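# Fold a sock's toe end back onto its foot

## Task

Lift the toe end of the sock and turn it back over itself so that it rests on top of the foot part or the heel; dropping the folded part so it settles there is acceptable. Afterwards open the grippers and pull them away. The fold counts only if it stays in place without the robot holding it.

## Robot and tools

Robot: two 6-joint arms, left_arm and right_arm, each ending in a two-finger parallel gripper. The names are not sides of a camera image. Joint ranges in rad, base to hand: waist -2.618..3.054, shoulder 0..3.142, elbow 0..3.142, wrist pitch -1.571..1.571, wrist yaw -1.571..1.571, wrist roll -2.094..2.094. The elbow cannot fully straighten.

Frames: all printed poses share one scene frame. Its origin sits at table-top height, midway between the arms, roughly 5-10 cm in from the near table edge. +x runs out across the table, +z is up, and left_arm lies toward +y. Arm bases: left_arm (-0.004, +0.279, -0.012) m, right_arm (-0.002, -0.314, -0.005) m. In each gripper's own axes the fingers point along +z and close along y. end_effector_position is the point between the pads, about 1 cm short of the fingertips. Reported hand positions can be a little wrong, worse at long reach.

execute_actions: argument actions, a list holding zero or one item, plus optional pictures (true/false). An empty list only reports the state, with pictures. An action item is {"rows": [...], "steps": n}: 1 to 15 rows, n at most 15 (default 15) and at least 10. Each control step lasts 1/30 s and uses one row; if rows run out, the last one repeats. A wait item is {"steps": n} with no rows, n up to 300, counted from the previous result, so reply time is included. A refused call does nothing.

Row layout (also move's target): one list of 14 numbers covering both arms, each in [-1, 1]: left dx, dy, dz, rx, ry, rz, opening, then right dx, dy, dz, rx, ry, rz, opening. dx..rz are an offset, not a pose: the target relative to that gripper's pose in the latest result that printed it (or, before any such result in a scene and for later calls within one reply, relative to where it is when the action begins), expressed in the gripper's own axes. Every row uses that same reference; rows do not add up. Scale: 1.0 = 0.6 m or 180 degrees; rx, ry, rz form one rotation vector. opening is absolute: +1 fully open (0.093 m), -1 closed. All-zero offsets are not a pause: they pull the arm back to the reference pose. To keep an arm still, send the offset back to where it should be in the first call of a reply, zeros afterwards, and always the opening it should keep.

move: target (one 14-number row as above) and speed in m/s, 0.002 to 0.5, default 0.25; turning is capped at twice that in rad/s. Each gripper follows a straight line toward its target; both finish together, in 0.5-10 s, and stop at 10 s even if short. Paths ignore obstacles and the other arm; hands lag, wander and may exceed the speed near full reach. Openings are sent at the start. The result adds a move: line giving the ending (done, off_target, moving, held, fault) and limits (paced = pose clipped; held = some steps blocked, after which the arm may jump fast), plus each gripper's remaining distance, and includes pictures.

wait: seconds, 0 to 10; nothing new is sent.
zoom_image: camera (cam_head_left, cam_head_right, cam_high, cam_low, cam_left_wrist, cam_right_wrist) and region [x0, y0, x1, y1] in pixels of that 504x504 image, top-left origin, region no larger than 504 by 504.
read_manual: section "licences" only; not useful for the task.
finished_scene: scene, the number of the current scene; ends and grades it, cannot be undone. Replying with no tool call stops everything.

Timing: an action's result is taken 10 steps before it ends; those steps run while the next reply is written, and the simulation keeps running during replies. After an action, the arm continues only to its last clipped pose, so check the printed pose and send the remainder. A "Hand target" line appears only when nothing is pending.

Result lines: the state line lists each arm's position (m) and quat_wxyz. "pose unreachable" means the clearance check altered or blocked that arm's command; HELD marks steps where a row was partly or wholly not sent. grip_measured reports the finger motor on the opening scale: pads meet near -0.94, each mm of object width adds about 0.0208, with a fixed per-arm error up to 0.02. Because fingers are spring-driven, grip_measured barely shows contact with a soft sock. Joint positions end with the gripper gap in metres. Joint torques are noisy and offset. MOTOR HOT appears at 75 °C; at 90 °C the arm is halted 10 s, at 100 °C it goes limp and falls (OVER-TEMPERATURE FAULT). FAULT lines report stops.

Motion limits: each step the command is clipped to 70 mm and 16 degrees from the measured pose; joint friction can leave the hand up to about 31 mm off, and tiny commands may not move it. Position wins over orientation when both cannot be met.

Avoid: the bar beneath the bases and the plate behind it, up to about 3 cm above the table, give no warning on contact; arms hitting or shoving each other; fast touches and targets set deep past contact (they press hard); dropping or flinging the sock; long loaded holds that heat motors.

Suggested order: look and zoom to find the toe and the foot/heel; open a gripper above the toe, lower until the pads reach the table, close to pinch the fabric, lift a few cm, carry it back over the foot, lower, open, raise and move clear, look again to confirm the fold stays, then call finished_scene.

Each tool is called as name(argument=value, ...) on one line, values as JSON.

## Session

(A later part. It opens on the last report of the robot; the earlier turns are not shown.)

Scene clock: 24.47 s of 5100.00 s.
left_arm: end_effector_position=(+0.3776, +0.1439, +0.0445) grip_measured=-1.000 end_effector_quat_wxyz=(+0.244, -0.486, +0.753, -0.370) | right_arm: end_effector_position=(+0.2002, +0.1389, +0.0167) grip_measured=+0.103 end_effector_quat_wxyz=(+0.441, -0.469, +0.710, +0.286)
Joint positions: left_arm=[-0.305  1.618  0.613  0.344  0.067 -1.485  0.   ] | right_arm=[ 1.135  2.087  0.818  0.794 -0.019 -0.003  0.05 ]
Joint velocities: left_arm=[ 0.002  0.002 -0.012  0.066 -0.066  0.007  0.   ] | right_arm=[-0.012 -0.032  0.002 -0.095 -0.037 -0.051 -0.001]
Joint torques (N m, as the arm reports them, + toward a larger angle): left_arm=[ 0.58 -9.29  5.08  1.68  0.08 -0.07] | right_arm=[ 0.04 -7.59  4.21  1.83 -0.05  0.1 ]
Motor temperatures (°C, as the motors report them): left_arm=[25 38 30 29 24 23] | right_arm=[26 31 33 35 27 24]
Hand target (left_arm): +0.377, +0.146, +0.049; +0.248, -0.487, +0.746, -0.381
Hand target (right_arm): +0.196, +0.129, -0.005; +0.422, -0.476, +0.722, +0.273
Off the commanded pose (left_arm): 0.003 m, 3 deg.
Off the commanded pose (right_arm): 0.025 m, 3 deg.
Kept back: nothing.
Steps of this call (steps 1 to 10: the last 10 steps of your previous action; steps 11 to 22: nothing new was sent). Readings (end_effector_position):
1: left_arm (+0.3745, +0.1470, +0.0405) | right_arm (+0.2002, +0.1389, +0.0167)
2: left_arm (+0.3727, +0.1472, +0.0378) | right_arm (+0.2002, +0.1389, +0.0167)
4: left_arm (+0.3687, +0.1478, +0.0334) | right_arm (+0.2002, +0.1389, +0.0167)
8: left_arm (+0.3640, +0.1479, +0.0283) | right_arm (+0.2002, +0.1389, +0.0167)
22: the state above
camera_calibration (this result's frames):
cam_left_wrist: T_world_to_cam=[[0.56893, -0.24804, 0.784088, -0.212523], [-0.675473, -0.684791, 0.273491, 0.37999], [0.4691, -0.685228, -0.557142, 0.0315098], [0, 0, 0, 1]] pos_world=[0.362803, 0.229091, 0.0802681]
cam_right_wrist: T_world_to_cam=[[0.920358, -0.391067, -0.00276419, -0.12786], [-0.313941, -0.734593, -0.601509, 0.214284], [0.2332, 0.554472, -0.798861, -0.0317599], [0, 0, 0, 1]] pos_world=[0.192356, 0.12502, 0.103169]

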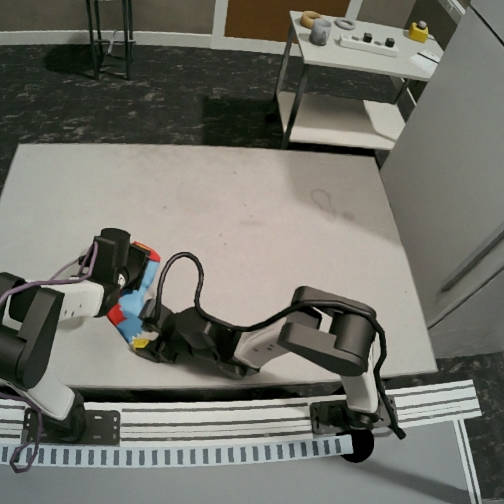

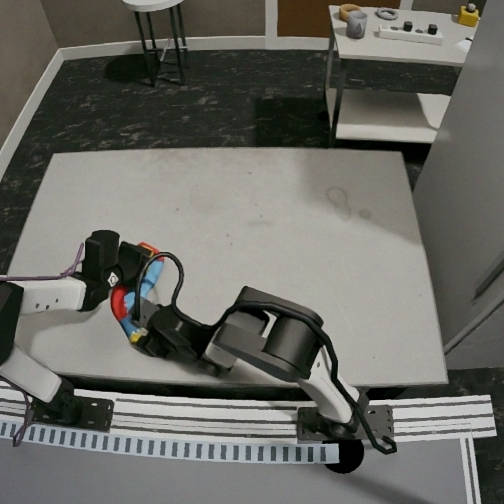

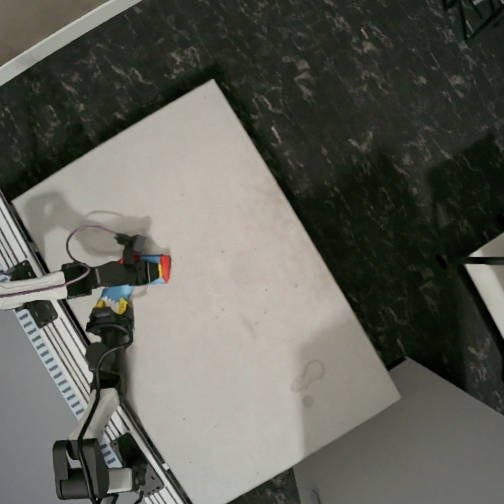

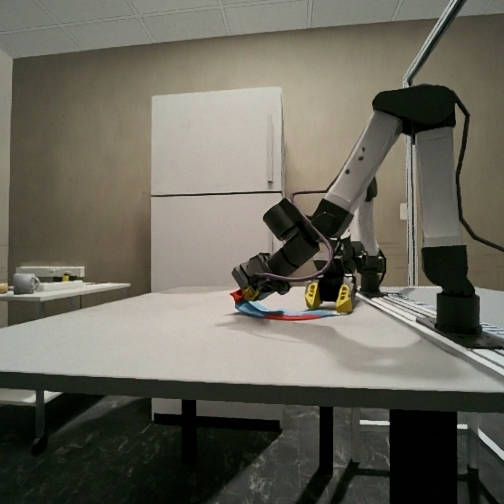

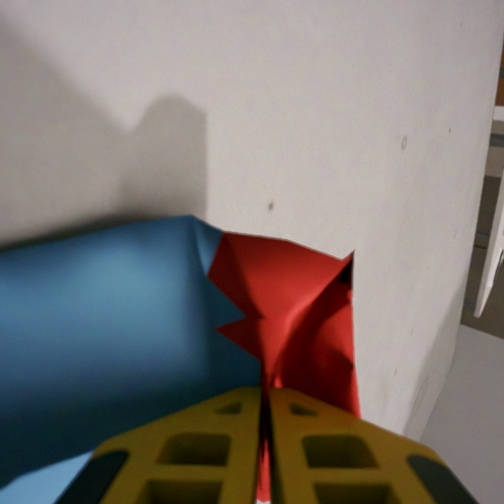

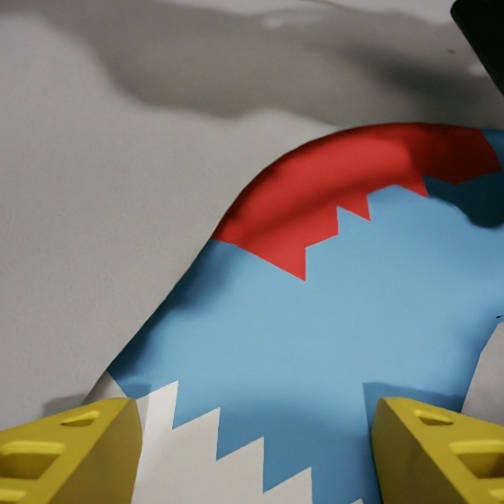

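execute_actions(actions=[{"rows": [[0,-0.008,0,0.015,0,0,-1, 0.041,0,0.001,0,0.017,0,0.1],[0,-0.014,-0.001,0.023,0,0,-1, 0.041,0,0.001,0,0.017,0,0.1],[0,-0.02,-0.002,0.031,0,0,-1, 0.041,0,0.001,0,0.017,0,0.1],[0,-0.024,-0.002,0.039,0,0,-1, 0.041,0,0.001,0,0.017,0,0.1],[0,-0.024,-0.002,0.047,0,0,-1, 0.041,0,0.001,0,0.017,0,0.1],[0,-0.024,-0.002,0.055,0,0,-1, 0.041,0,0.001,0,0.017,0,0.1],[0,-0.024,-0.002,0.063,0,0,-1, 0.041,0,0.001,0,0.017,0,0.1],[0,-0.024,-0.002,0.071,0,0,-1, 0.041,0,0.001,0,0.017,0,0.1],[0,-0.024,-0.002,0.079,0,0,-1, 0.041,0,0.001,0,0.017,0,0.1],[0,-0.024,-0.002,0.087,0,0,-1, 0.041,0,0.001,0,0.017,0,0.1],[0,-0.024,-0.002,0.095,0,0,-1, 0.041,0,0.001,0,0.017,0,0.1],[0,-0.02,-0.002,0.103,0,0,-1, 0.041,0,0.001,0,0.017,0,0.1],[0,-0.014,-0.001,0.11,0,0,-1, 0.041,0,0.001,0,0.017,0,0.1],[0,-0.008,0,0.115,0,0,-1, 0.041,0,0.001,0,0.017,0,0.1],[0,0,0,0.115,0,0,-1, 0.041,0,0.001,0,0.017,0,0.1]], "steps": 15}])

wait(seconds=0.4)

zoom_image(camera="cam_low", region=[200, 250, 370, 340])

Scene clock: 26.73 s of 5100.00 s.
left_arm: end_effector_position=(+0.3838, +0.1417, +0.0550) grip_measured=-1.000 end_effector_quat_wxyz=(+0.264, -0.476, +0.740, -0.395) | right_arm: end_effector_position=(+0.2002, +0.1389, +0.0167) grip_measured=+0.103 end_effector_quat_wxyz=(+0.441, -0.469, +0.710, +0.286)
Joint positions: left_arm=[-0.305  1.618  0.593  0.434  0.069 -1.485  0.   ] | right_arm=[ 1.135  2.087  0.818  0.794 -0.019 -0.003  0.05 ]
Joint velocities: left_arm=[-0.007  0.002 -0.31   0.857  0.051  0.022  0.   ] | right_arm=[ 0.007 -0.002 -0.002  0.022  0.022 -0.007  0.   ]
Joint torques (N m, as the arm reports them, + toward a larger angle): left_arm=[ 0.18 -6.46  4.31  1.61  0.08 -0.07] | right_arm=[ 0.21 -7.72  4.24  1.79 -0.04  0.08]
Motor temperatures (°C, as the motors report them): left_arm=[25 38 30 30 24 23] | right_arm=[26 32 33 35 27 24]
Steps of this call (steps 1 to 63: nothing new was sent; steps 64 to 68: the first 5 steps of this action). Readings (end_effector_position):
64: left_arm (+0.3793, +0.1433, +0.0469) | right_arm (+0.2002, +0.1389, +0.0167)
65: left_arm (+0.3804, +0.1430, +0.0485) | right_arm (+0.2002, +0.1389, +0.0167)
67: left_arm (+0.3832, +0.1421, +0.0532) | right_arm (+0.2002, +0.1389, +0.0167)
68: the state above

Scene clock: 27.47 s of 5100.00 s.
left_arm: end_effector_position=(+0.3782, +0.1420, +0.0486) grip_measured=-1.000 end_effector_quat_wxyz=(+0.320, -0.437, +0.690, -0.481) | right_arm: end_effector_position=(+0.2002, +0.1389, +0.0167) grip_measured=+0.103 end_effector_quat_wxyz=(+0.441, -0.469, +0.710, +0.286)
Joint positions: left_arm=[-0.295  1.79   0.396  1.045  0.1   -1.493  0.   ] | right_arm=[ 1.135  2.087  0.818  0.794 -0.019 -0.003  0.05 ]
Joint velocities: left_arm=[ 0.002 -0.002 -0.007  0.051  0.022  0.022  0.   ] | right_arm=[-0.002  0.007 -0.017 -0.066 -0.051  0.007 -0.   ]
Joint torques (N m, as the arm reports them, + toward a larger angle): left_arm=[ 0.56 -6.67  3.51  1.88  0.05 -0.07] | right_arm=[ 0.22 -7.75  4.21  1.76 -0.05  0.12]
Motor temperatures (°C, as the motors report them): left_arm=[25 38 30 30 24 23] | right_arm=[26 32 33 35 27 24]
Hand target (left_arm): +0.375, +0.145, +0.046; +0.318, -0.440, +0.687, -0.484
Hand target (right_arm): +0.196, +0.129, -0.005; +0.422, -0.476, +0.722, +0.273
Off the commanded pose (left_arm): 0.005 m, 3 deg.
Off the commanded pose (right_arm): 0.025 m, 3 deg.
Kept back: nothing.
Steps of this call (steps 1 to 10: the last 10 steps of your previous action; steps 11 to 22: nothing new was sent). Readings (end_effector_position):
1: left_arm (+0.3839, +0.1415, +0.0566) | right_arm (+0.2002, +0.1389, +0.0167)
2: left_arm (+0.3834, +0.1414, +0.0576) | right_arm (+0.2002, +0.1389, +0.0167)
4: left_arm (+0.3819, +0.1412, +0.0574) | right_arm (+0.2002, +0.1389, +0.0167)
8: left_arm (+0.3786, +0.1404, +0.0483) | right_arm (+0.2002, +0.1389, +0.0167)
22: the state above
camera_calibration (this result's frames):
cam_left_wrist: T_world_to_cam=[[0.315791, -0.150543, 0.93681, -0.142108], [-0.743221, -0.653012, 0.145596, 0.40534], [0.589829, -0.742235, -0.318102, -0.0170221], [0, 0, 0, 1]] pos_world=[0.356174, 0.230664, 0.0686973]
cam_right_wrist: T_world_to_cam=[[0.920358, -0.391067, -0.00276419, -0.12786], [-0.313941, -0.734593, -0.601509, 0.214284], [0.2332, 0.554472, -0.798861, -0.0317599], [0, 0, 0, 1]] pos_world=[0.192356, 0.12502, 0.103169]

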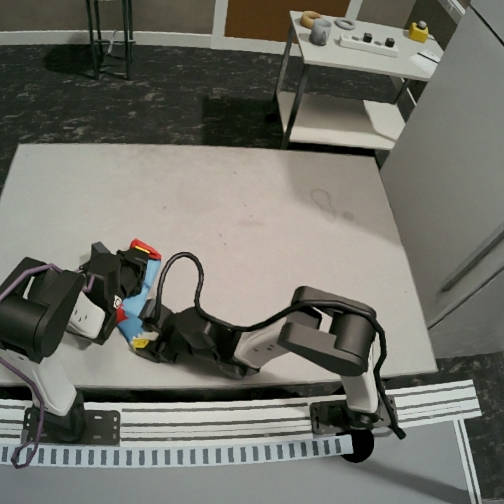

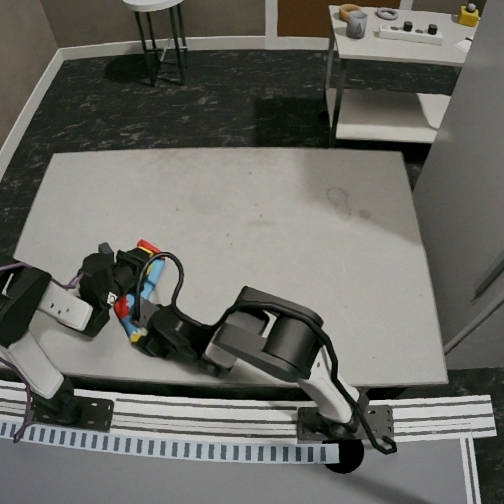

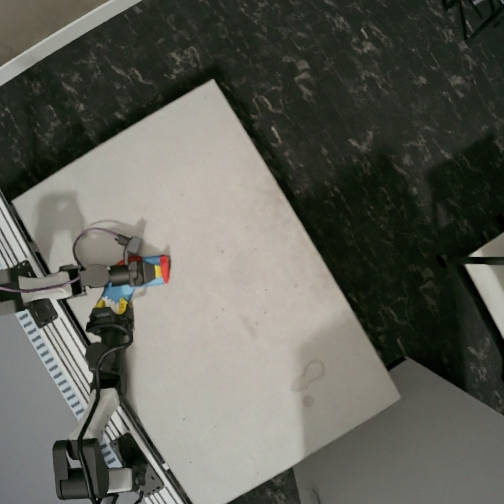

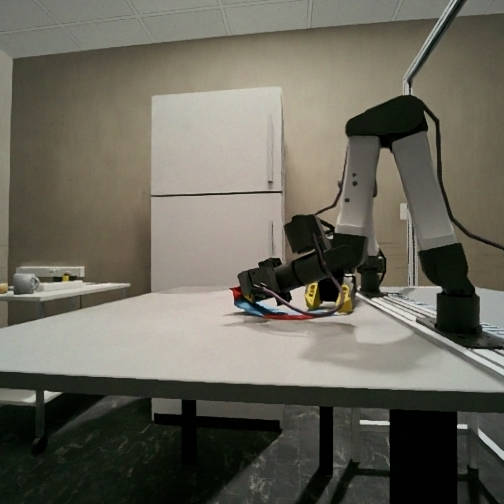

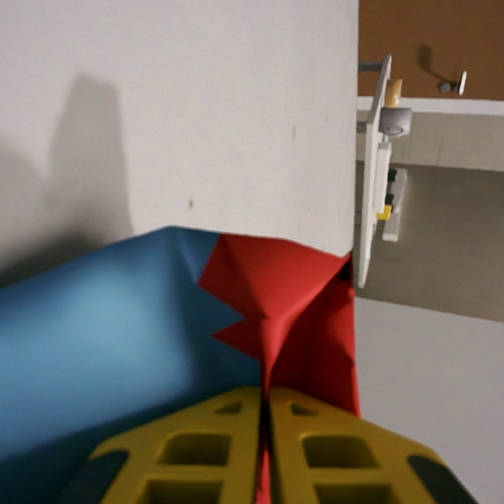

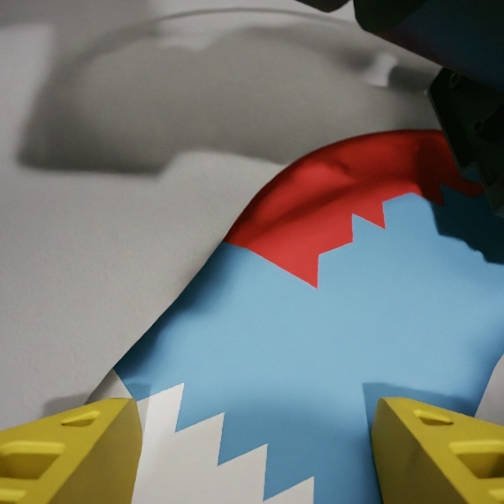

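Region (200, 250, 370, 340) of cam_low's 504x504 image, scaled by 2.965, with more detail than that image has; it fills the top 267 rows of this view, and the rest is white.

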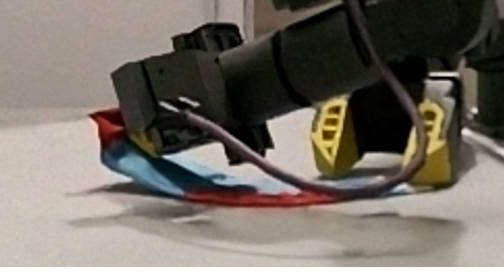

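execute_actions(actions=[{"rows": [[0,0.004,-0.006,0,0,0,-1, 0.041,0,0.001,0,0.017,0,0.1],[0,0.006,-0.01,0,0,0,-1, 0.041,0,0.001,0,0.017,0,0.1],[0,0.008,-0.014,0,0,0,-1, 0.041,0,0.001,0,0.017,0,0.1],[0,0.01,-0.018,0,0,0,-1, 0.041,0,0.001,0,0.017,0,0.1],[0,0.012,-0.022,0,0,0,-1, 0.041,0,0.001,0,0.017,0,0.1],[0,0.014,-0.026,0,0,0,-1, 0.041,0,0.001,0,0.017,0,0.1],[0,0.016,-0.03,0,0,0,-1, 0.041,0,0.001,0,0.017,0,0.1],[0,0.018,-0.034,0,0,0,-1, 0.041,0,0.001,0,0.017,0,0.1],[0,0.02,-0.038,0,0,0,-1, 0.041,0,0.001,0,0.017,0,0.1],[0,0.022,-0.042,0,0,0,-1, 0.041,0,0.001,0,0.017,0,0.1],[0,0.024,-0.046,0,0,0,-1, 0.041,0,0.001,0,0.017,0,0.1],[0,0.025,-0.05,0,0,0,-1, 0.041,0,0.001,0,0.017,0,0.1]], "steps": 15}])

wait(seconds=0.3)

zoom_image(camera="cam_low", region=[200, 250, 370, 340])

Scene clock: 28.40 s of 5100.00 s.
left_arm: end_effector_position=(+0.3767, +0.1423, +0.0496) grip_measured=-1.000 end_effector_quat_wxyz=(+0.321, -0.436, +0.688, -0.484) | right_arm: end_effector_position=(+0.2002, +0.1389, +0.0167) grip_measured=+0.103 end_effector_quat_wxyz=(+0.441, -0.469, +0.710, +0.286)
Joint positions: left_arm=[-0.295  1.79   0.386  1.064  0.102 -1.493  0.   ] | right_arm=[ 1.135  2.087  0.818  0.794 -0.019 -0.003  0.05 ]
Joint velocities: left_arm=[-0.012 -0.007 -0.242  0.168 -0.037 -0.007  0.   ] | right_arm=[ 0.022 -0.002 -0.002 -0.022  0.081  0.022 -0.001]
Joint torques (N m, as the arm reports them, + toward a larger angle): left_arm=[ 0.51 -9.44  2.26  1.76  0.06  0.04] | right_arm=[ 0.22 -7.66  4.17  1.78 -0.01  0.09]
Motor temperatures (°C, as the motors report them): left_arm=[25 38 30 30 24 23] | right_arm=[26 32 33 35 27 24]
Steps of this call (steps 1 to 23: nothing new was sent; steps 24 to 28: the first 5 steps of this action). Readings (end_effector_position):
24: left_arm (+0.3791, +0.1416, +0.0513) | right_arm (+0.2002, +0.1389, +0.0167)
25: left_arm (+0.3791, +0.1416, +0.0513) | right_arm (+0.2002, +0.1389, +0.0167)
27: left_arm (+0.3784, +0.1418, +0.0509) | right_arm (+0.2002, +0.1389, +0.0167)
28: the state above

Scene clock: 29.03 s of 5100.00 s.
left_arm: end_effector_position=(+0.3528, +0.1525, +0.0396) grip_measured=-1.000 end_effector_quat_wxyz=(+0.316, -0.441, +0.692, -0.476) | right_arm: end_effector_position=(+0.2002, +0.1389, +0.0167) grip_measured=+0.103 end_effector_quat_wxyz=(+0.441, -0.469, +0.710, +0.286)
Joint positions: left_arm=[-0.285  1.758  0.287  1.106  0.108 -1.491  0.   ] | right_arm=[ 1.135  2.087  0.818  0.794 -0.019 -0.003  0.05 ]
Joint velocities: left_arm=[-0.012  0.012  0.002 -0.007 -0.081  0.022  0.   ] | right_arm=[-0.007 -0.002 -0.017  0.037  0.022 -0.007 -0.001]
Joint torques (N m, as the arm reports them, + toward a larger angle): left_arm=[ 0.61 -8.81  2.52  1.89  0.06  0.05] | right_arm=[ 0.2  -7.59  4.12  1.81 -0.04  0.11]
Motor temperatures (°C, as the motors report them): left_arm=[25 38 30 31 24 23] | right_arm=[26 32 33 35 27 24]
Hand target (left_arm): +0.348, +0.156, +0.044; +0.320, -0.437, +0.690, -0.480
Hand target (right_arm): +0.196, +0.129, -0.005; +0.422, -0.476, +0.722, +0.273
Off the commanded pose (left_arm): 0.008 m, 1 deg.
Off the commanded pose (right_arm): 0.025 m, 3 deg.
Kept back: nothing.
Steps of this call (steps 1 to 10: the last 10 steps of your previous action; steps 11 to 19: nothing new was sent). Readings (end_effector_position):
1: left_arm (+0.3741, +0.1431, +0.0472) | right_arm (+0.2002, +0.1389, +0.0167)
2: left_arm (+0.3709, +0.1440, +0.0442) | right_arm (+0.2002, +0.1389, +0.0167)
4: left_arm (+0.3639, +0.1461, +0.0378) | right_arm (+0.2002, +0.1389, +0.0167)
8: left_arm (+0.3532, +0.1520, +0.0335) | right_arm (+0.2002, +0.1389, +0.0167)
19: the state above
camera_calibration (this result's frames):
cam_left_wrist: T_world_to_cam=[[0.329983, -0.152855, 0.931529, -0.128583], [-0.739704, -0.654942, 0.154562, 0.393331], [0.586472, -0.740058, -0.329188, 0.0042106], [0, 0, 0, 1]] pos_world=[0.33091, 0.241071, 0.0603712]
cam_right_wrist: T_world_to_cam=[[0.920358, -0.391067, -0.00276419, -0.12786], [-0.313941, -0.734593, -0.601509, 0.214284], [0.2332, 0.554472, -0.798861, -0.0317599], [0, 0, 0, 1]] pos_world=[0.192356, 0.12502, 0.103169]

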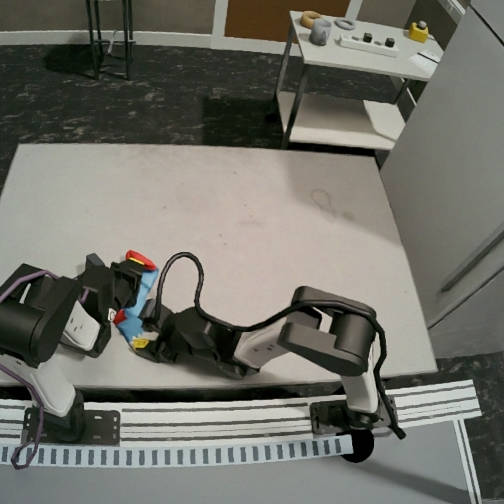

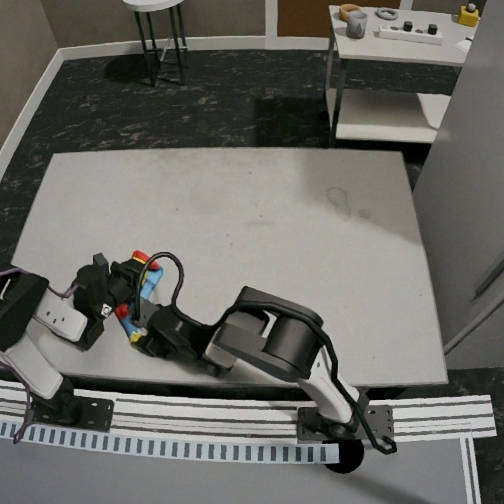

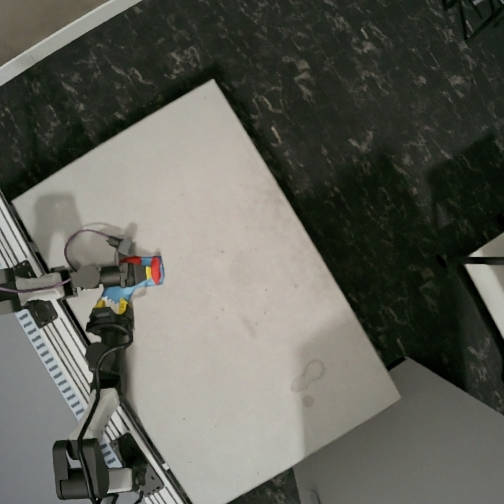

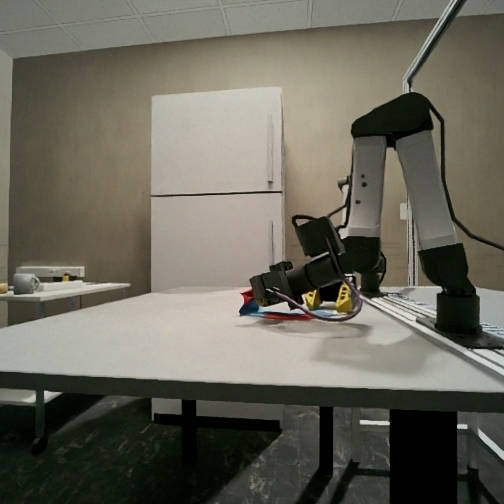

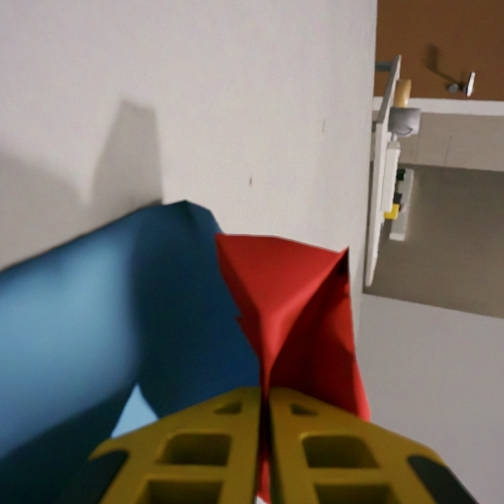

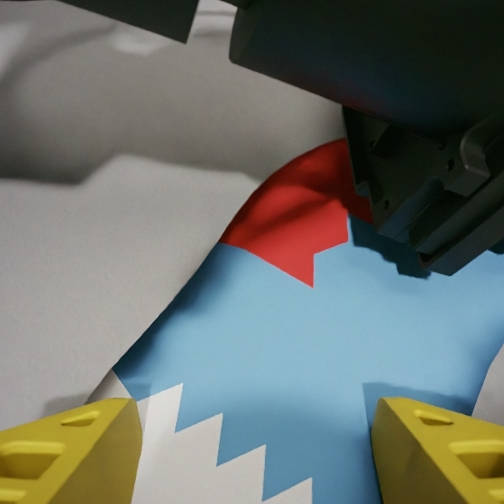

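Region (200, 250, 370, 340) of cam_low's 504x504 image, scaled by 2.965, with more detail than that image has; it fills the top 267 rows of this view, and the rest is white.

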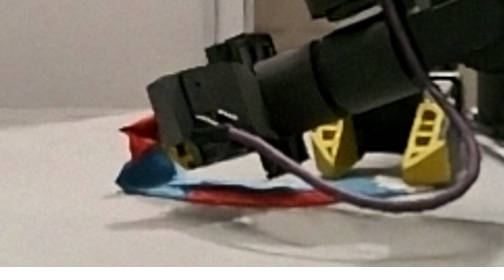

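execute_actions(actions=[{"rows": [[0,-0.004,-0.012,0,0,0,-1, 0.041,0,0.001,0,0.017,0,0.1],[0,-0.004,-0.017,0,0,0,-1, 0.041,0,0.001,0,0.017,0,0.1],[0,-0.003,-0.022,0,0,0,-1, 0.041,0,0.001,0,0.017,0,0.1],[0,-0.002,-0.027,0,0,0,-1, 0.041,0,0.001,0,0.017,0,0.1],[0,-0.001,-0.032,0,0,0,-1, 0.041,0,0.001,0,0.017,0,0.1],[0,0,-0.037,0,0,0,-1, 0.041,0,0.001,0,0.017,0,0.1],[0,0.002,-0.042,0,0,0,-1, 0.041,0,0.001,0,0.017,0,0.1],[0,0.004,-0.047,0,0,0,-1, 0.041,0,0.001,0,0.017,0,0.1],[0,0.006,-0.052,0,0,0,-1, 0.041,0,0.001,0,0.017,0,0.1],[0,0.008,-0.057,0,0,0,-1, 0.041,0,0.001,0,0.017,0,0.1],[0,0.01,-0.062,0,0,0,-1, 0.041,0,0.001,0,0.017,0,0.1],[0,0.012,-0.066,0,0,0,-1, 0.041,0,0.001,0,0.017,0,0.1]], "steps": 15}])

wait(seconds=0.3)

zoom_image(camera="cam_low", region=[200, 250, 370, 340])

Scene clock: 30.17 s of 5100.00 s.
left_arm: end_effector_position=(+0.3499, +0.1535, +0.0492) grip_measured=-1.000 end_effector_quat_wxyz=(+0.321, -0.437, +0.688, -0.482) | right_arm: end_effector_position=(+0.2002, +0.1389, +0.0167) grip_measured=+0.103 end_effector_quat_wxyz=(+0.441, -0.469, +0.710, +0.286)
Joint positions: left_arm=[-0.285  1.71   0.272  1.094  0.109 -1.491  0.   ] | right_arm=[ 1.135  2.087  0.818  0.794 -0.019 -0.003  0.05 ]
Joint velocities: left_arm=[ 0.002 -0.383 -0.256  0.037 -0.037  0.007  0.   ] | right_arm=[-0.007 -0.007 -0.017 -0.037  0.066  0.051  0.   ]
Joint torques (N m, as the arm reports them, + toward a larger angle): left_arm=[ 0.67 -8.05  2.33  1.62  0.09  0.04] | right_arm=[ 0.17 -7.76  4.28  1.8  -0.04  0.09]
Motor temperatures (°C, as the motors report them): left_arm=[25 38 30 31 24 23] | right_arm=[26 32 33 35 27 24]
Steps of this call (steps 1 to 29: nothing new was sent; steps 30 to 34: the first 5 steps of this action). Readings (end_effector_position):
30: left_arm (+0.3528, +0.1525, +0.0400) | right_arm (+0.2002, +0.1389, +0.0167)
31: left_arm (+0.3527, +0.1525, +0.0413) | right_arm (+0.2002, +0.1389, +0.0167)
33: left_arm (+0.3515, +0.1530, +0.0466) | right_arm (+0.2002, +0.1389, +0.0167)
34: the state above

Scene clock: 30.80 s of 5100.00 s.
left_arm: end_effector_position=(+0.3233, +0.1652, +0.0481) grip_measured=-1.000 end_effector_quat_wxyz=(+0.318, -0.440, +0.690, -0.479) | right_arm: end_effector_position=(+0.2002, +0.1389, +0.0167) grip_measured=+0.103 end_effector_quat_wxyz=(+0.441, -0.469, +0.710, +0.286)
Joint positions: left_arm=[-0.268  1.61   0.165  1.089  0.123 -1.488  0.   ] | right_arm=[ 1.135  2.087  0.818  0.794 -0.019 -0.003  0.05 ]
Joint velocities: left_arm=[ 0.002 -0.002  0.007 -0.037 -0.095 -0.095  0.   ] | right_arm=[ 0.002 -0.002 -0.007 -0.022  0.037 -0.007 -0.   ]
Joint torques (N m, as the arm reports them, + toward a larger angle): left_arm=[ 0.66 -7.37  2.77  1.67  0.12  0.07] | right_arm=[ 0.12 -7.58  4.3   1.77 -0.03  0.09]
Motor temperatures (°C, as the motors report them): left_arm=[25 38 30 31 24 23] | right_arm=[26 32 33 35 27 24]
Hand target (left_arm): +0.317, +0.168, +0.046; +0.316, -0.441, +0.692, -0.476
Hand target (right_arm): +0.196, +0.129, -0.005; +0.422, -0.476, +0.722, +0.273
Off the commanded pose (left_arm): 0.008 m, 1 deg.
Off the commanded pose (right_arm): 0.025 m, 3 deg.
Kept back: nothing.
Steps of this call (steps 1 to 10: the last 10 steps of your previous action; steps 11 to 19: nothing new was sent). Readings (end_effector_position):
1: left_arm (+0.3476, +0.1543, +0.0507) | right_arm (+0.2002, +0.1389, +0.0167)
2: left_arm (+0.3450, +0.1550, +0.0519) | right_arm (+0.2002, +0.1389, +0.0167)
4: left_arm (+0.3391, +0.1574, +0.0518) | right_arm (+0.2002, +0.1389, +0.0167)
8: left_arm (+0.3270, +0.1641, +0.0485) | right_arm (+0.2002, +0.1389, +0.0167)
19: the state above
camera_calibration (this result's frames):
cam_left_wrist: T_world_to_cam=[[0.322456, -0.148484, 0.934866, -0.123213], [-0.739655, -0.655837, 0.150957, 0.378724], [0.590705, -0.740156, -0.321306, 0.0319783], [0, 0, 0, 1]] pos_world=[0.300966, 0.253755, 0.0682918]
cam_right_wrist: T_world_to_cam=[[0.920358, -0.391067, -0.00276419, -0.12786], [-0.313941, -0.734593, -0.601509, 0.214284], [0.2332, 0.554472, -0.798861, -0.0317599], [0, 0, 0, 1]] pos_world=[0.192356, 0.12502, 0.103169]

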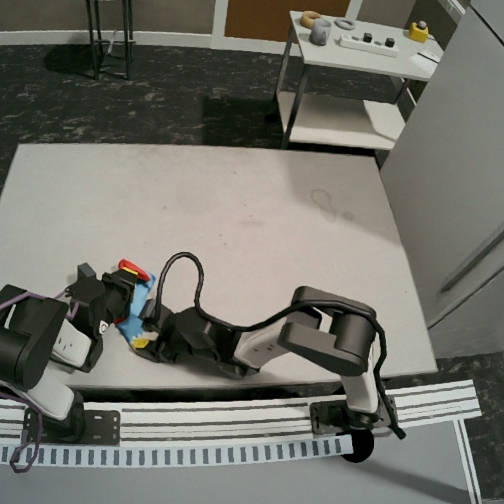

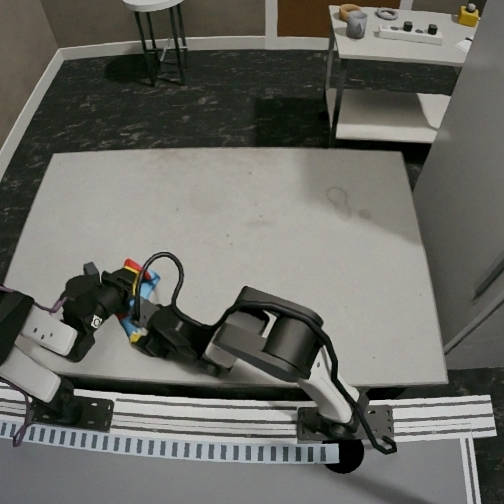

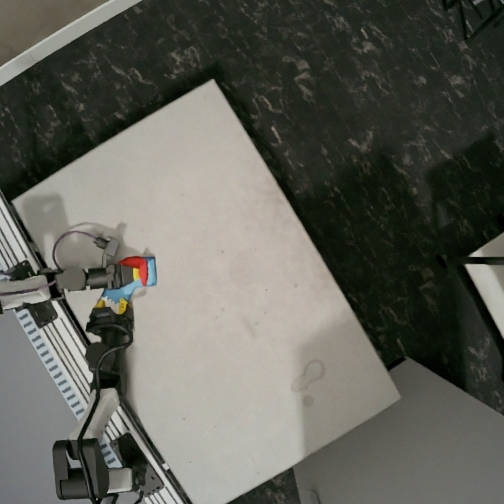

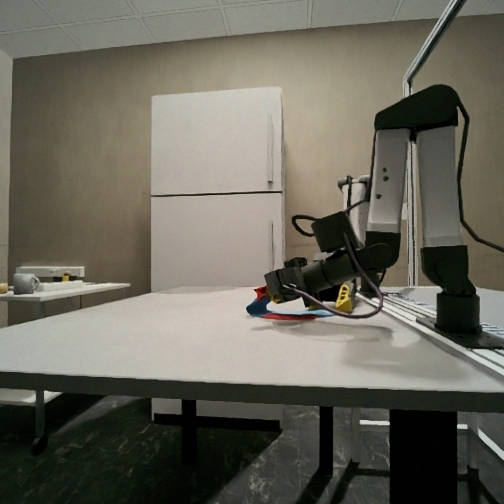

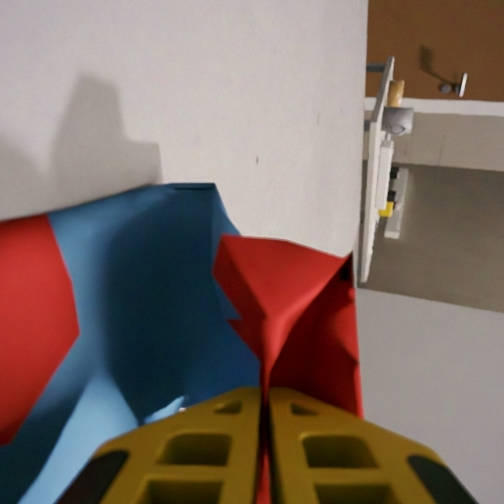

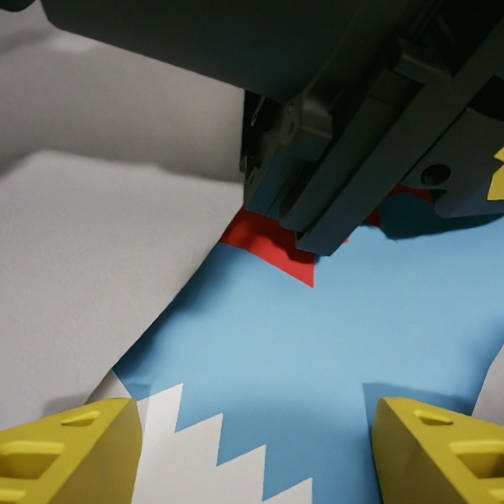

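Region (200, 250, 370, 340) of cam_low's 504x504 image, scaled by 2.965, with more detail than that image has; it fills the top 267 rows of this view, and the rest is white.

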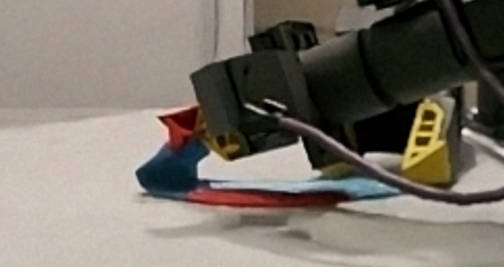

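execute_actions(actions=[{"rows": [[0,-0.008,0,0,0,0,-0.9, 0.041,0,0.001,0,0.017,0,0.1],[0,-0.014,0,0,0,0,-0.8, 0.041,0,0.001,0,0.017,0,0.1],[0,-0.02,0,0,0,0,-0.7, 0.041,0,0.001,0,0.017,0,0.1],[0,-0.025,0,0,0,0,-0.6, 0.041,0,0.001,0,0.017,0,0.1],[0,-0.03,0,0,0,0,-0.5, 0.041,0,0.001,0,0.017,0,0.1],[0,-0.034,0,0,0,0,-0.4, 0.041,0,0.001,0,0.017,0,0.1],[0,-0.038,0,0,0,0,-0.3, 0.041,0,0.001,0,0.017,0,0.1],[0,-0.04,0,0,0,0,-0.2, 0.041,0,0.001,0,0.017,0,0.1],[0,-0.042,0,0,0,0,-0.1, 0.041,0,0.001,0,0.017,0,0.1],[0,-0.042,0,0,0,0,0, 0.041,0,0.001,0,0.017,0,0.1],[0,-0.042,0,0,0,0,0.1, 0.041,0,0.001,0,0.017,0,0.1]], "steps": 15}])

wait(seconds=0.3)

zoom_image(camera="cam_low", region=[200, 250, 370, 340])

Scene clock: 33.33 s of 5100.00 s.
left_arm: end_effector_position=(+0.3209, +0.1659, +0.0515) grip_measured=-0.549 end_effector_quat_wxyz=(+0.316, -0.442, +0.692, -0.476) | right_arm: end_effector_position=(+0.2002, +0.1389, +0.0167) grip_measured=+0.103 end_effector_quat_wxyz=(+0.441, -0.469, +0.710, +0.286)
Joint positions: left_arm=[-0.268  1.556  0.165  1.026  0.123 -1.487  0.019] | right_arm=[ 1.135  2.087  0.818  0.794 -0.019 -0.003  0.05 ]
Joint velocities: left_arm=[ 0.007 -0.584  0.017 -0.535 -0.037  0.007  0.094] | right_arm=[ 0.002  0.012  0.007  0.037 -0.037 -0.022  0.001]
Joint torques (N m, as the arm reports them, + toward a larger angle): left_arm=[-0.72 -7.04  7.61  1.7  -0.03 -0.01] | right_arm=[ 0.06 -7.56  4.12  1.78  0.01  0.12]
Motor temperatures (°C, as the motors report them): left_arm=[25 38 29 31 24 23] | right_arm=[26 33 33 36 27 24]
Steps of this call (steps 1 to 71: nothing new was sent; steps 72 to 76: the first 5 steps of this action). Readings (end_effector_position):
72: left_arm (+0.3230, +0.1651, +0.0476) | right_arm (+0.2002, +0.1389, +0.0167)
73: left_arm (+0.3224, +0.1652, +0.0471) | right_arm (+0.2002, +0.1389, +0.0167)
75: left_arm (+0.3213, +0.1657, +0.0491) | right_arm (+0.2002, +0.1389, +0.0167)
76: the state above

Scene clock: 33.97 s of 5100.00 s.
left_arm: end_effector_position=(+0.3242, +0.1659, +0.0595) grip_measured=+0.097 end_effector_quat_wxyz=(+0.311, -0.447, +0.696, -0.469) | right_arm: end_effector_position=(+0.2002, +0.1389, +0.0167) grip_measured=+0.103 end_effector_quat_wxyz=(+0.441, -0.469, +0.710, +0.286)
Joint positions: left_arm=[-0.268  1.473  0.202  0.886  0.118 -1.487  0.05 ] | right_arm=[ 1.135  2.087  0.818  0.794 -0.019 -0.003  0.05 ]
Joint velocities: left_arm=[-0.012  0.002 -0.002 -0.037 -0.022  0.007 -0.   ] | right_arm=[ 0.017  0.007 -0.012  0.007  0.037  0.007  0.   ]
Joint torques (N m, as the arm reports them, + toward a larger angle): left_arm=[-0.99 -6.61  7.59  1.63 -0.02 -0.03] | right_arm=[ 0.17 -7.63  4.29  1.79 -0.05  0.09]
Motor temperatures (°C, as the motors report them): left_arm=[25 38 29 32 24 23] | right_arm=[26 33 33 36 27 24]
Hand target (left_arm): +0.330, +0.161, +0.072; +0.318, -0.440, +0.689, -0.479
Hand target (right_arm): +0.196, +0.129, -0.005; +0.422, -0.476, +0.722, +0.273
Off the commanded pose (left_arm): 0.015 m, 2 deg.
Off the commanded pose (right_arm): 0.025 m, 3 deg.
Kept back: nothing.
Steps of this call (steps 1 to 10: the last 10 steps of your previous action; steps 11 to 19: nothing new was sent). Readings (end_effector_position):
1: left_arm (+0.3210, +0.1660, +0.0547) | right_arm (+0.2002, +0.1389, +0.0167)
2: left_arm (+0.3217, +0.1659, +0.0578) | right_arm (+0.2002, +0.1389, +0.0167)
4: left_arm (+0.3245, +0.1655, +0.0646) | right_arm (+0.2002, +0.1389, +0.0167)
8: left_arm (+0.3273, +0.1650, +0.0681) | right_arm (+0.2002, +0.1389, +0.0167)
19: the state above
camera_calibration (this result's frames):
cam_left_wrist: T_world_to_cam=[[0.349103, -0.156687, 0.923892, -0.140687], [-0.732875, -0.660057, 0.164983, 0.375884], [0.58397, -0.734693, -0.34526, 0.0383144], [0, 0, 0, 1]] pos_world=[0.302216, 0.254211, 0.0811929]
cam_right_wrist: T_world_to_cam=[[0.920358, -0.391067, -0.00276419, -0.12786], [-0.313941, -0.734593, -0.601509, 0.214284], [0.2332, 0.554472, -0.798861, -0.0317599], [0, 0, 0, 1]] pos_world=[0.192356, 0.12502, 0.103169]

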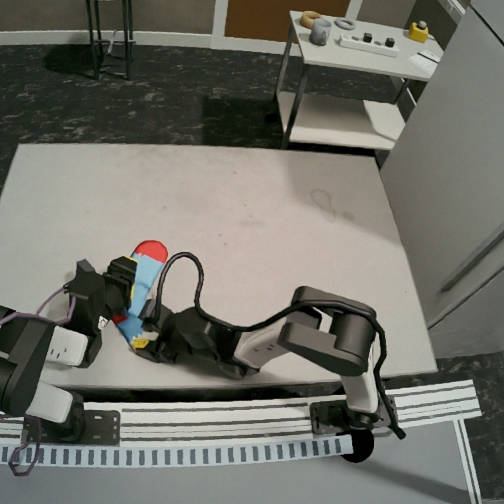

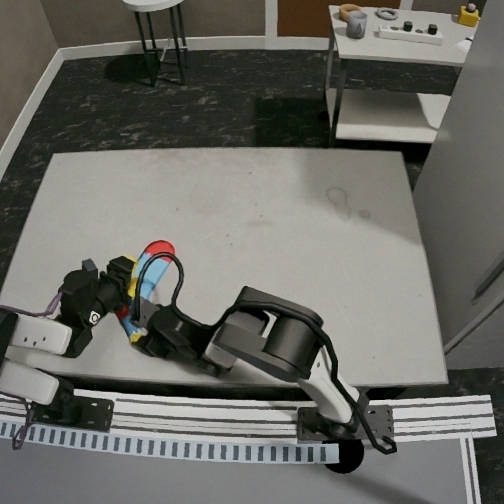

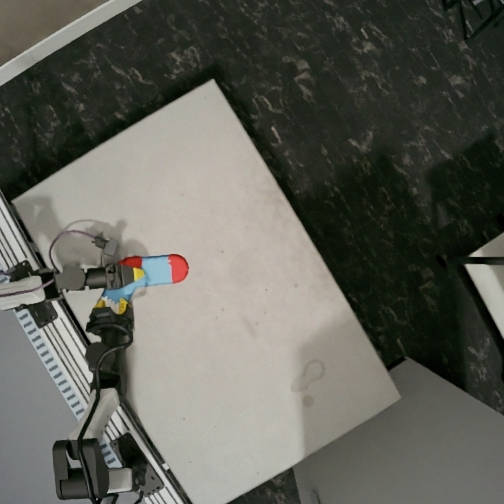

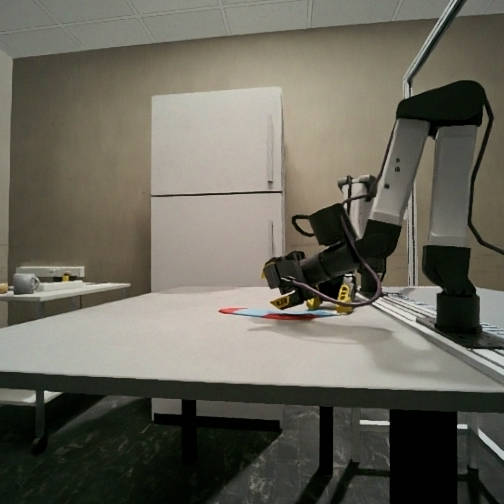

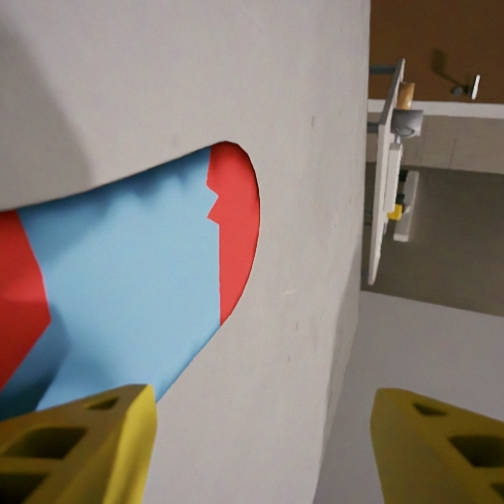

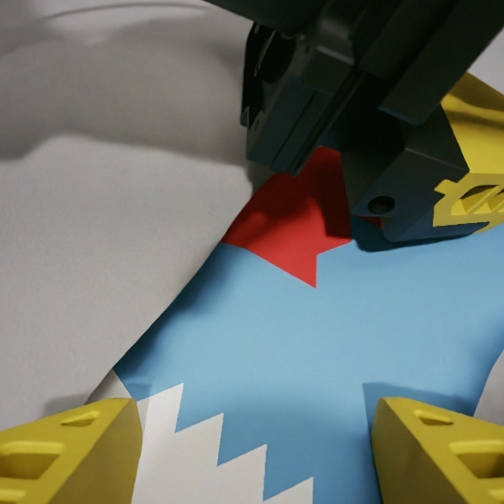

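Region (200, 250, 370, 340) of cam_low's 504x504 image, scaled by 2.965, with more detail than that image has; it fills the top 267 rows of this view, and the rest is white.

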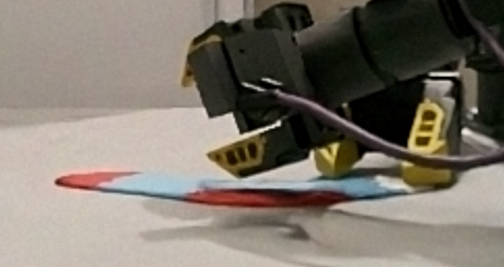

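move(target=[-0.007,-0.037,0.16,-0.38,0,0,-0.3, 0.041,0,0.001,0,0.017,0,0.1], speed=0.35)

Scene clock: 39.00 s of 5100.00 s.
left_arm: end_effector_position=(+0.4115, +0.1372, +0.0476) grip_measured=-0.298 end_effector_quat_wxyz=(+0.007, -0.549, +0.836, +0.000) | right_arm: end_effector_position=(+0.2003, +0.1390, +0.0167) grip_measured=+0.103 end_effector_quat_wxyz=(+0.441, -0.469, +0.710, +0.286)
Joint positions: left_arm=[-0.333  2.26   1.948 -1.257 -0.03  -1.504  0.031] | right_arm=[ 1.135  2.087  0.818  0.794 -0.019 -0.003  0.05 ]
Joint velocities: left_arm=[ 0.007 -0.007 -0.012 -0.125 -0.095 -0.022 -0.001] | right_arm=[-0.012 -0.007  0.022  0.022  0.007 -0.022 -0.002]
Joint torques (N m, as the arm reports them, + toward a larger angle): left_arm=[ -1.2  -12.99   9.14   0.04  -0.11  -0.12] | right_arm=[ 0.1  -7.59  4.23  1.79 -0.03  0.09]
Motor temperatures (°C, as the motors report them): left_arm=[25 38 30 32 24 23] | right_arm=[26 33 33 36 27 24]
Hand target (left_arm): +0.413, +0.131, +0.047; +0.007, -0.546, +0.838, +0.003
Hand target (right_arm): +0.196, +0.129, -0.005; +0.422, -0.476, +0.721, +0.273
Off the commanded pose (left_arm): 0.008 m, 1 deg.
Off the commanded pose (right_arm): 0.025 m, 3 deg.
Kept back: nothing.
move: off_target (right_arm)
camera_calibration (this result's frames):
cam_left_wrist: T_world_to_cam=[[0.922391, -0.386122, -0.0102581, -0.324679], [-0.344927, -0.835352, 0.428033, 0.274806], [-0.173842, -0.391275, -0.903705, 0.253466], [0, 0, 0, 1]] pos_world=[0.438332, 0.203369, 0.108102]
cam_right_wrist: T_world_to_cam=[[0.92036, -0.391062, -0.00275475, -0.127861], [-0.313843, -0.734386, -0.601814, 0.214323], [0.233323, 0.55475, -0.798632, -0.031786], [0, 0, 0, 1]] pos_world=[0.192358, 0.125028, 0.103245]

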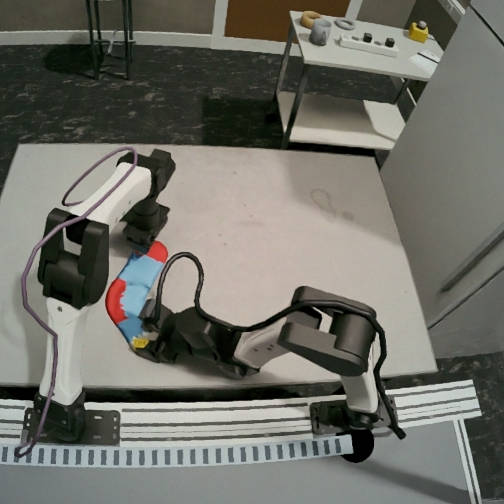

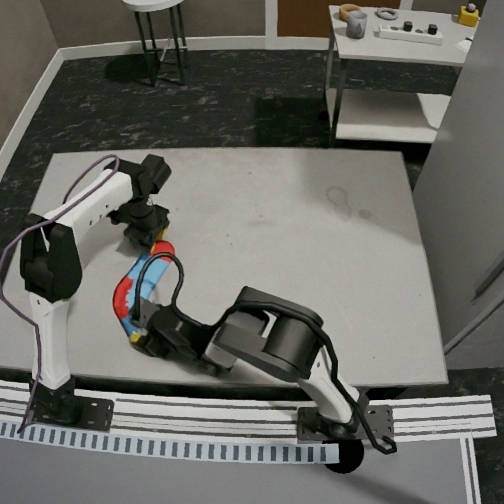

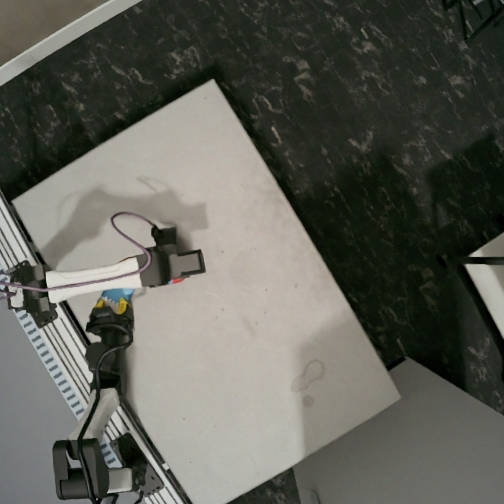

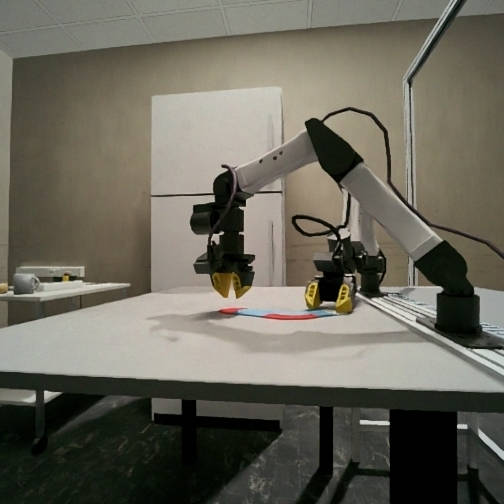

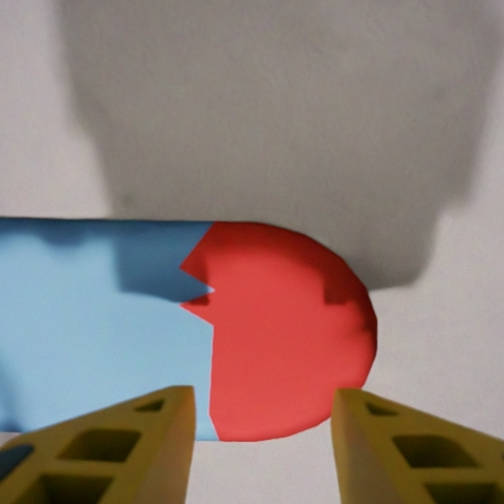

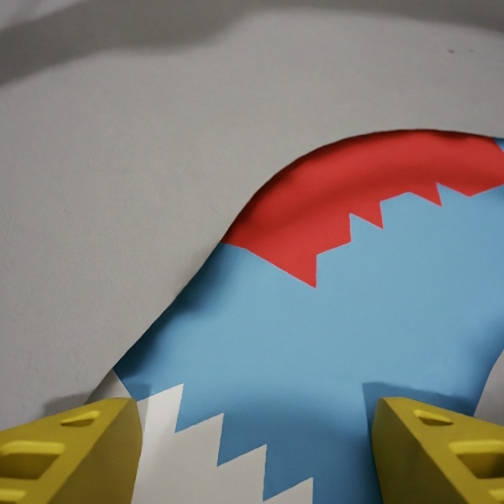

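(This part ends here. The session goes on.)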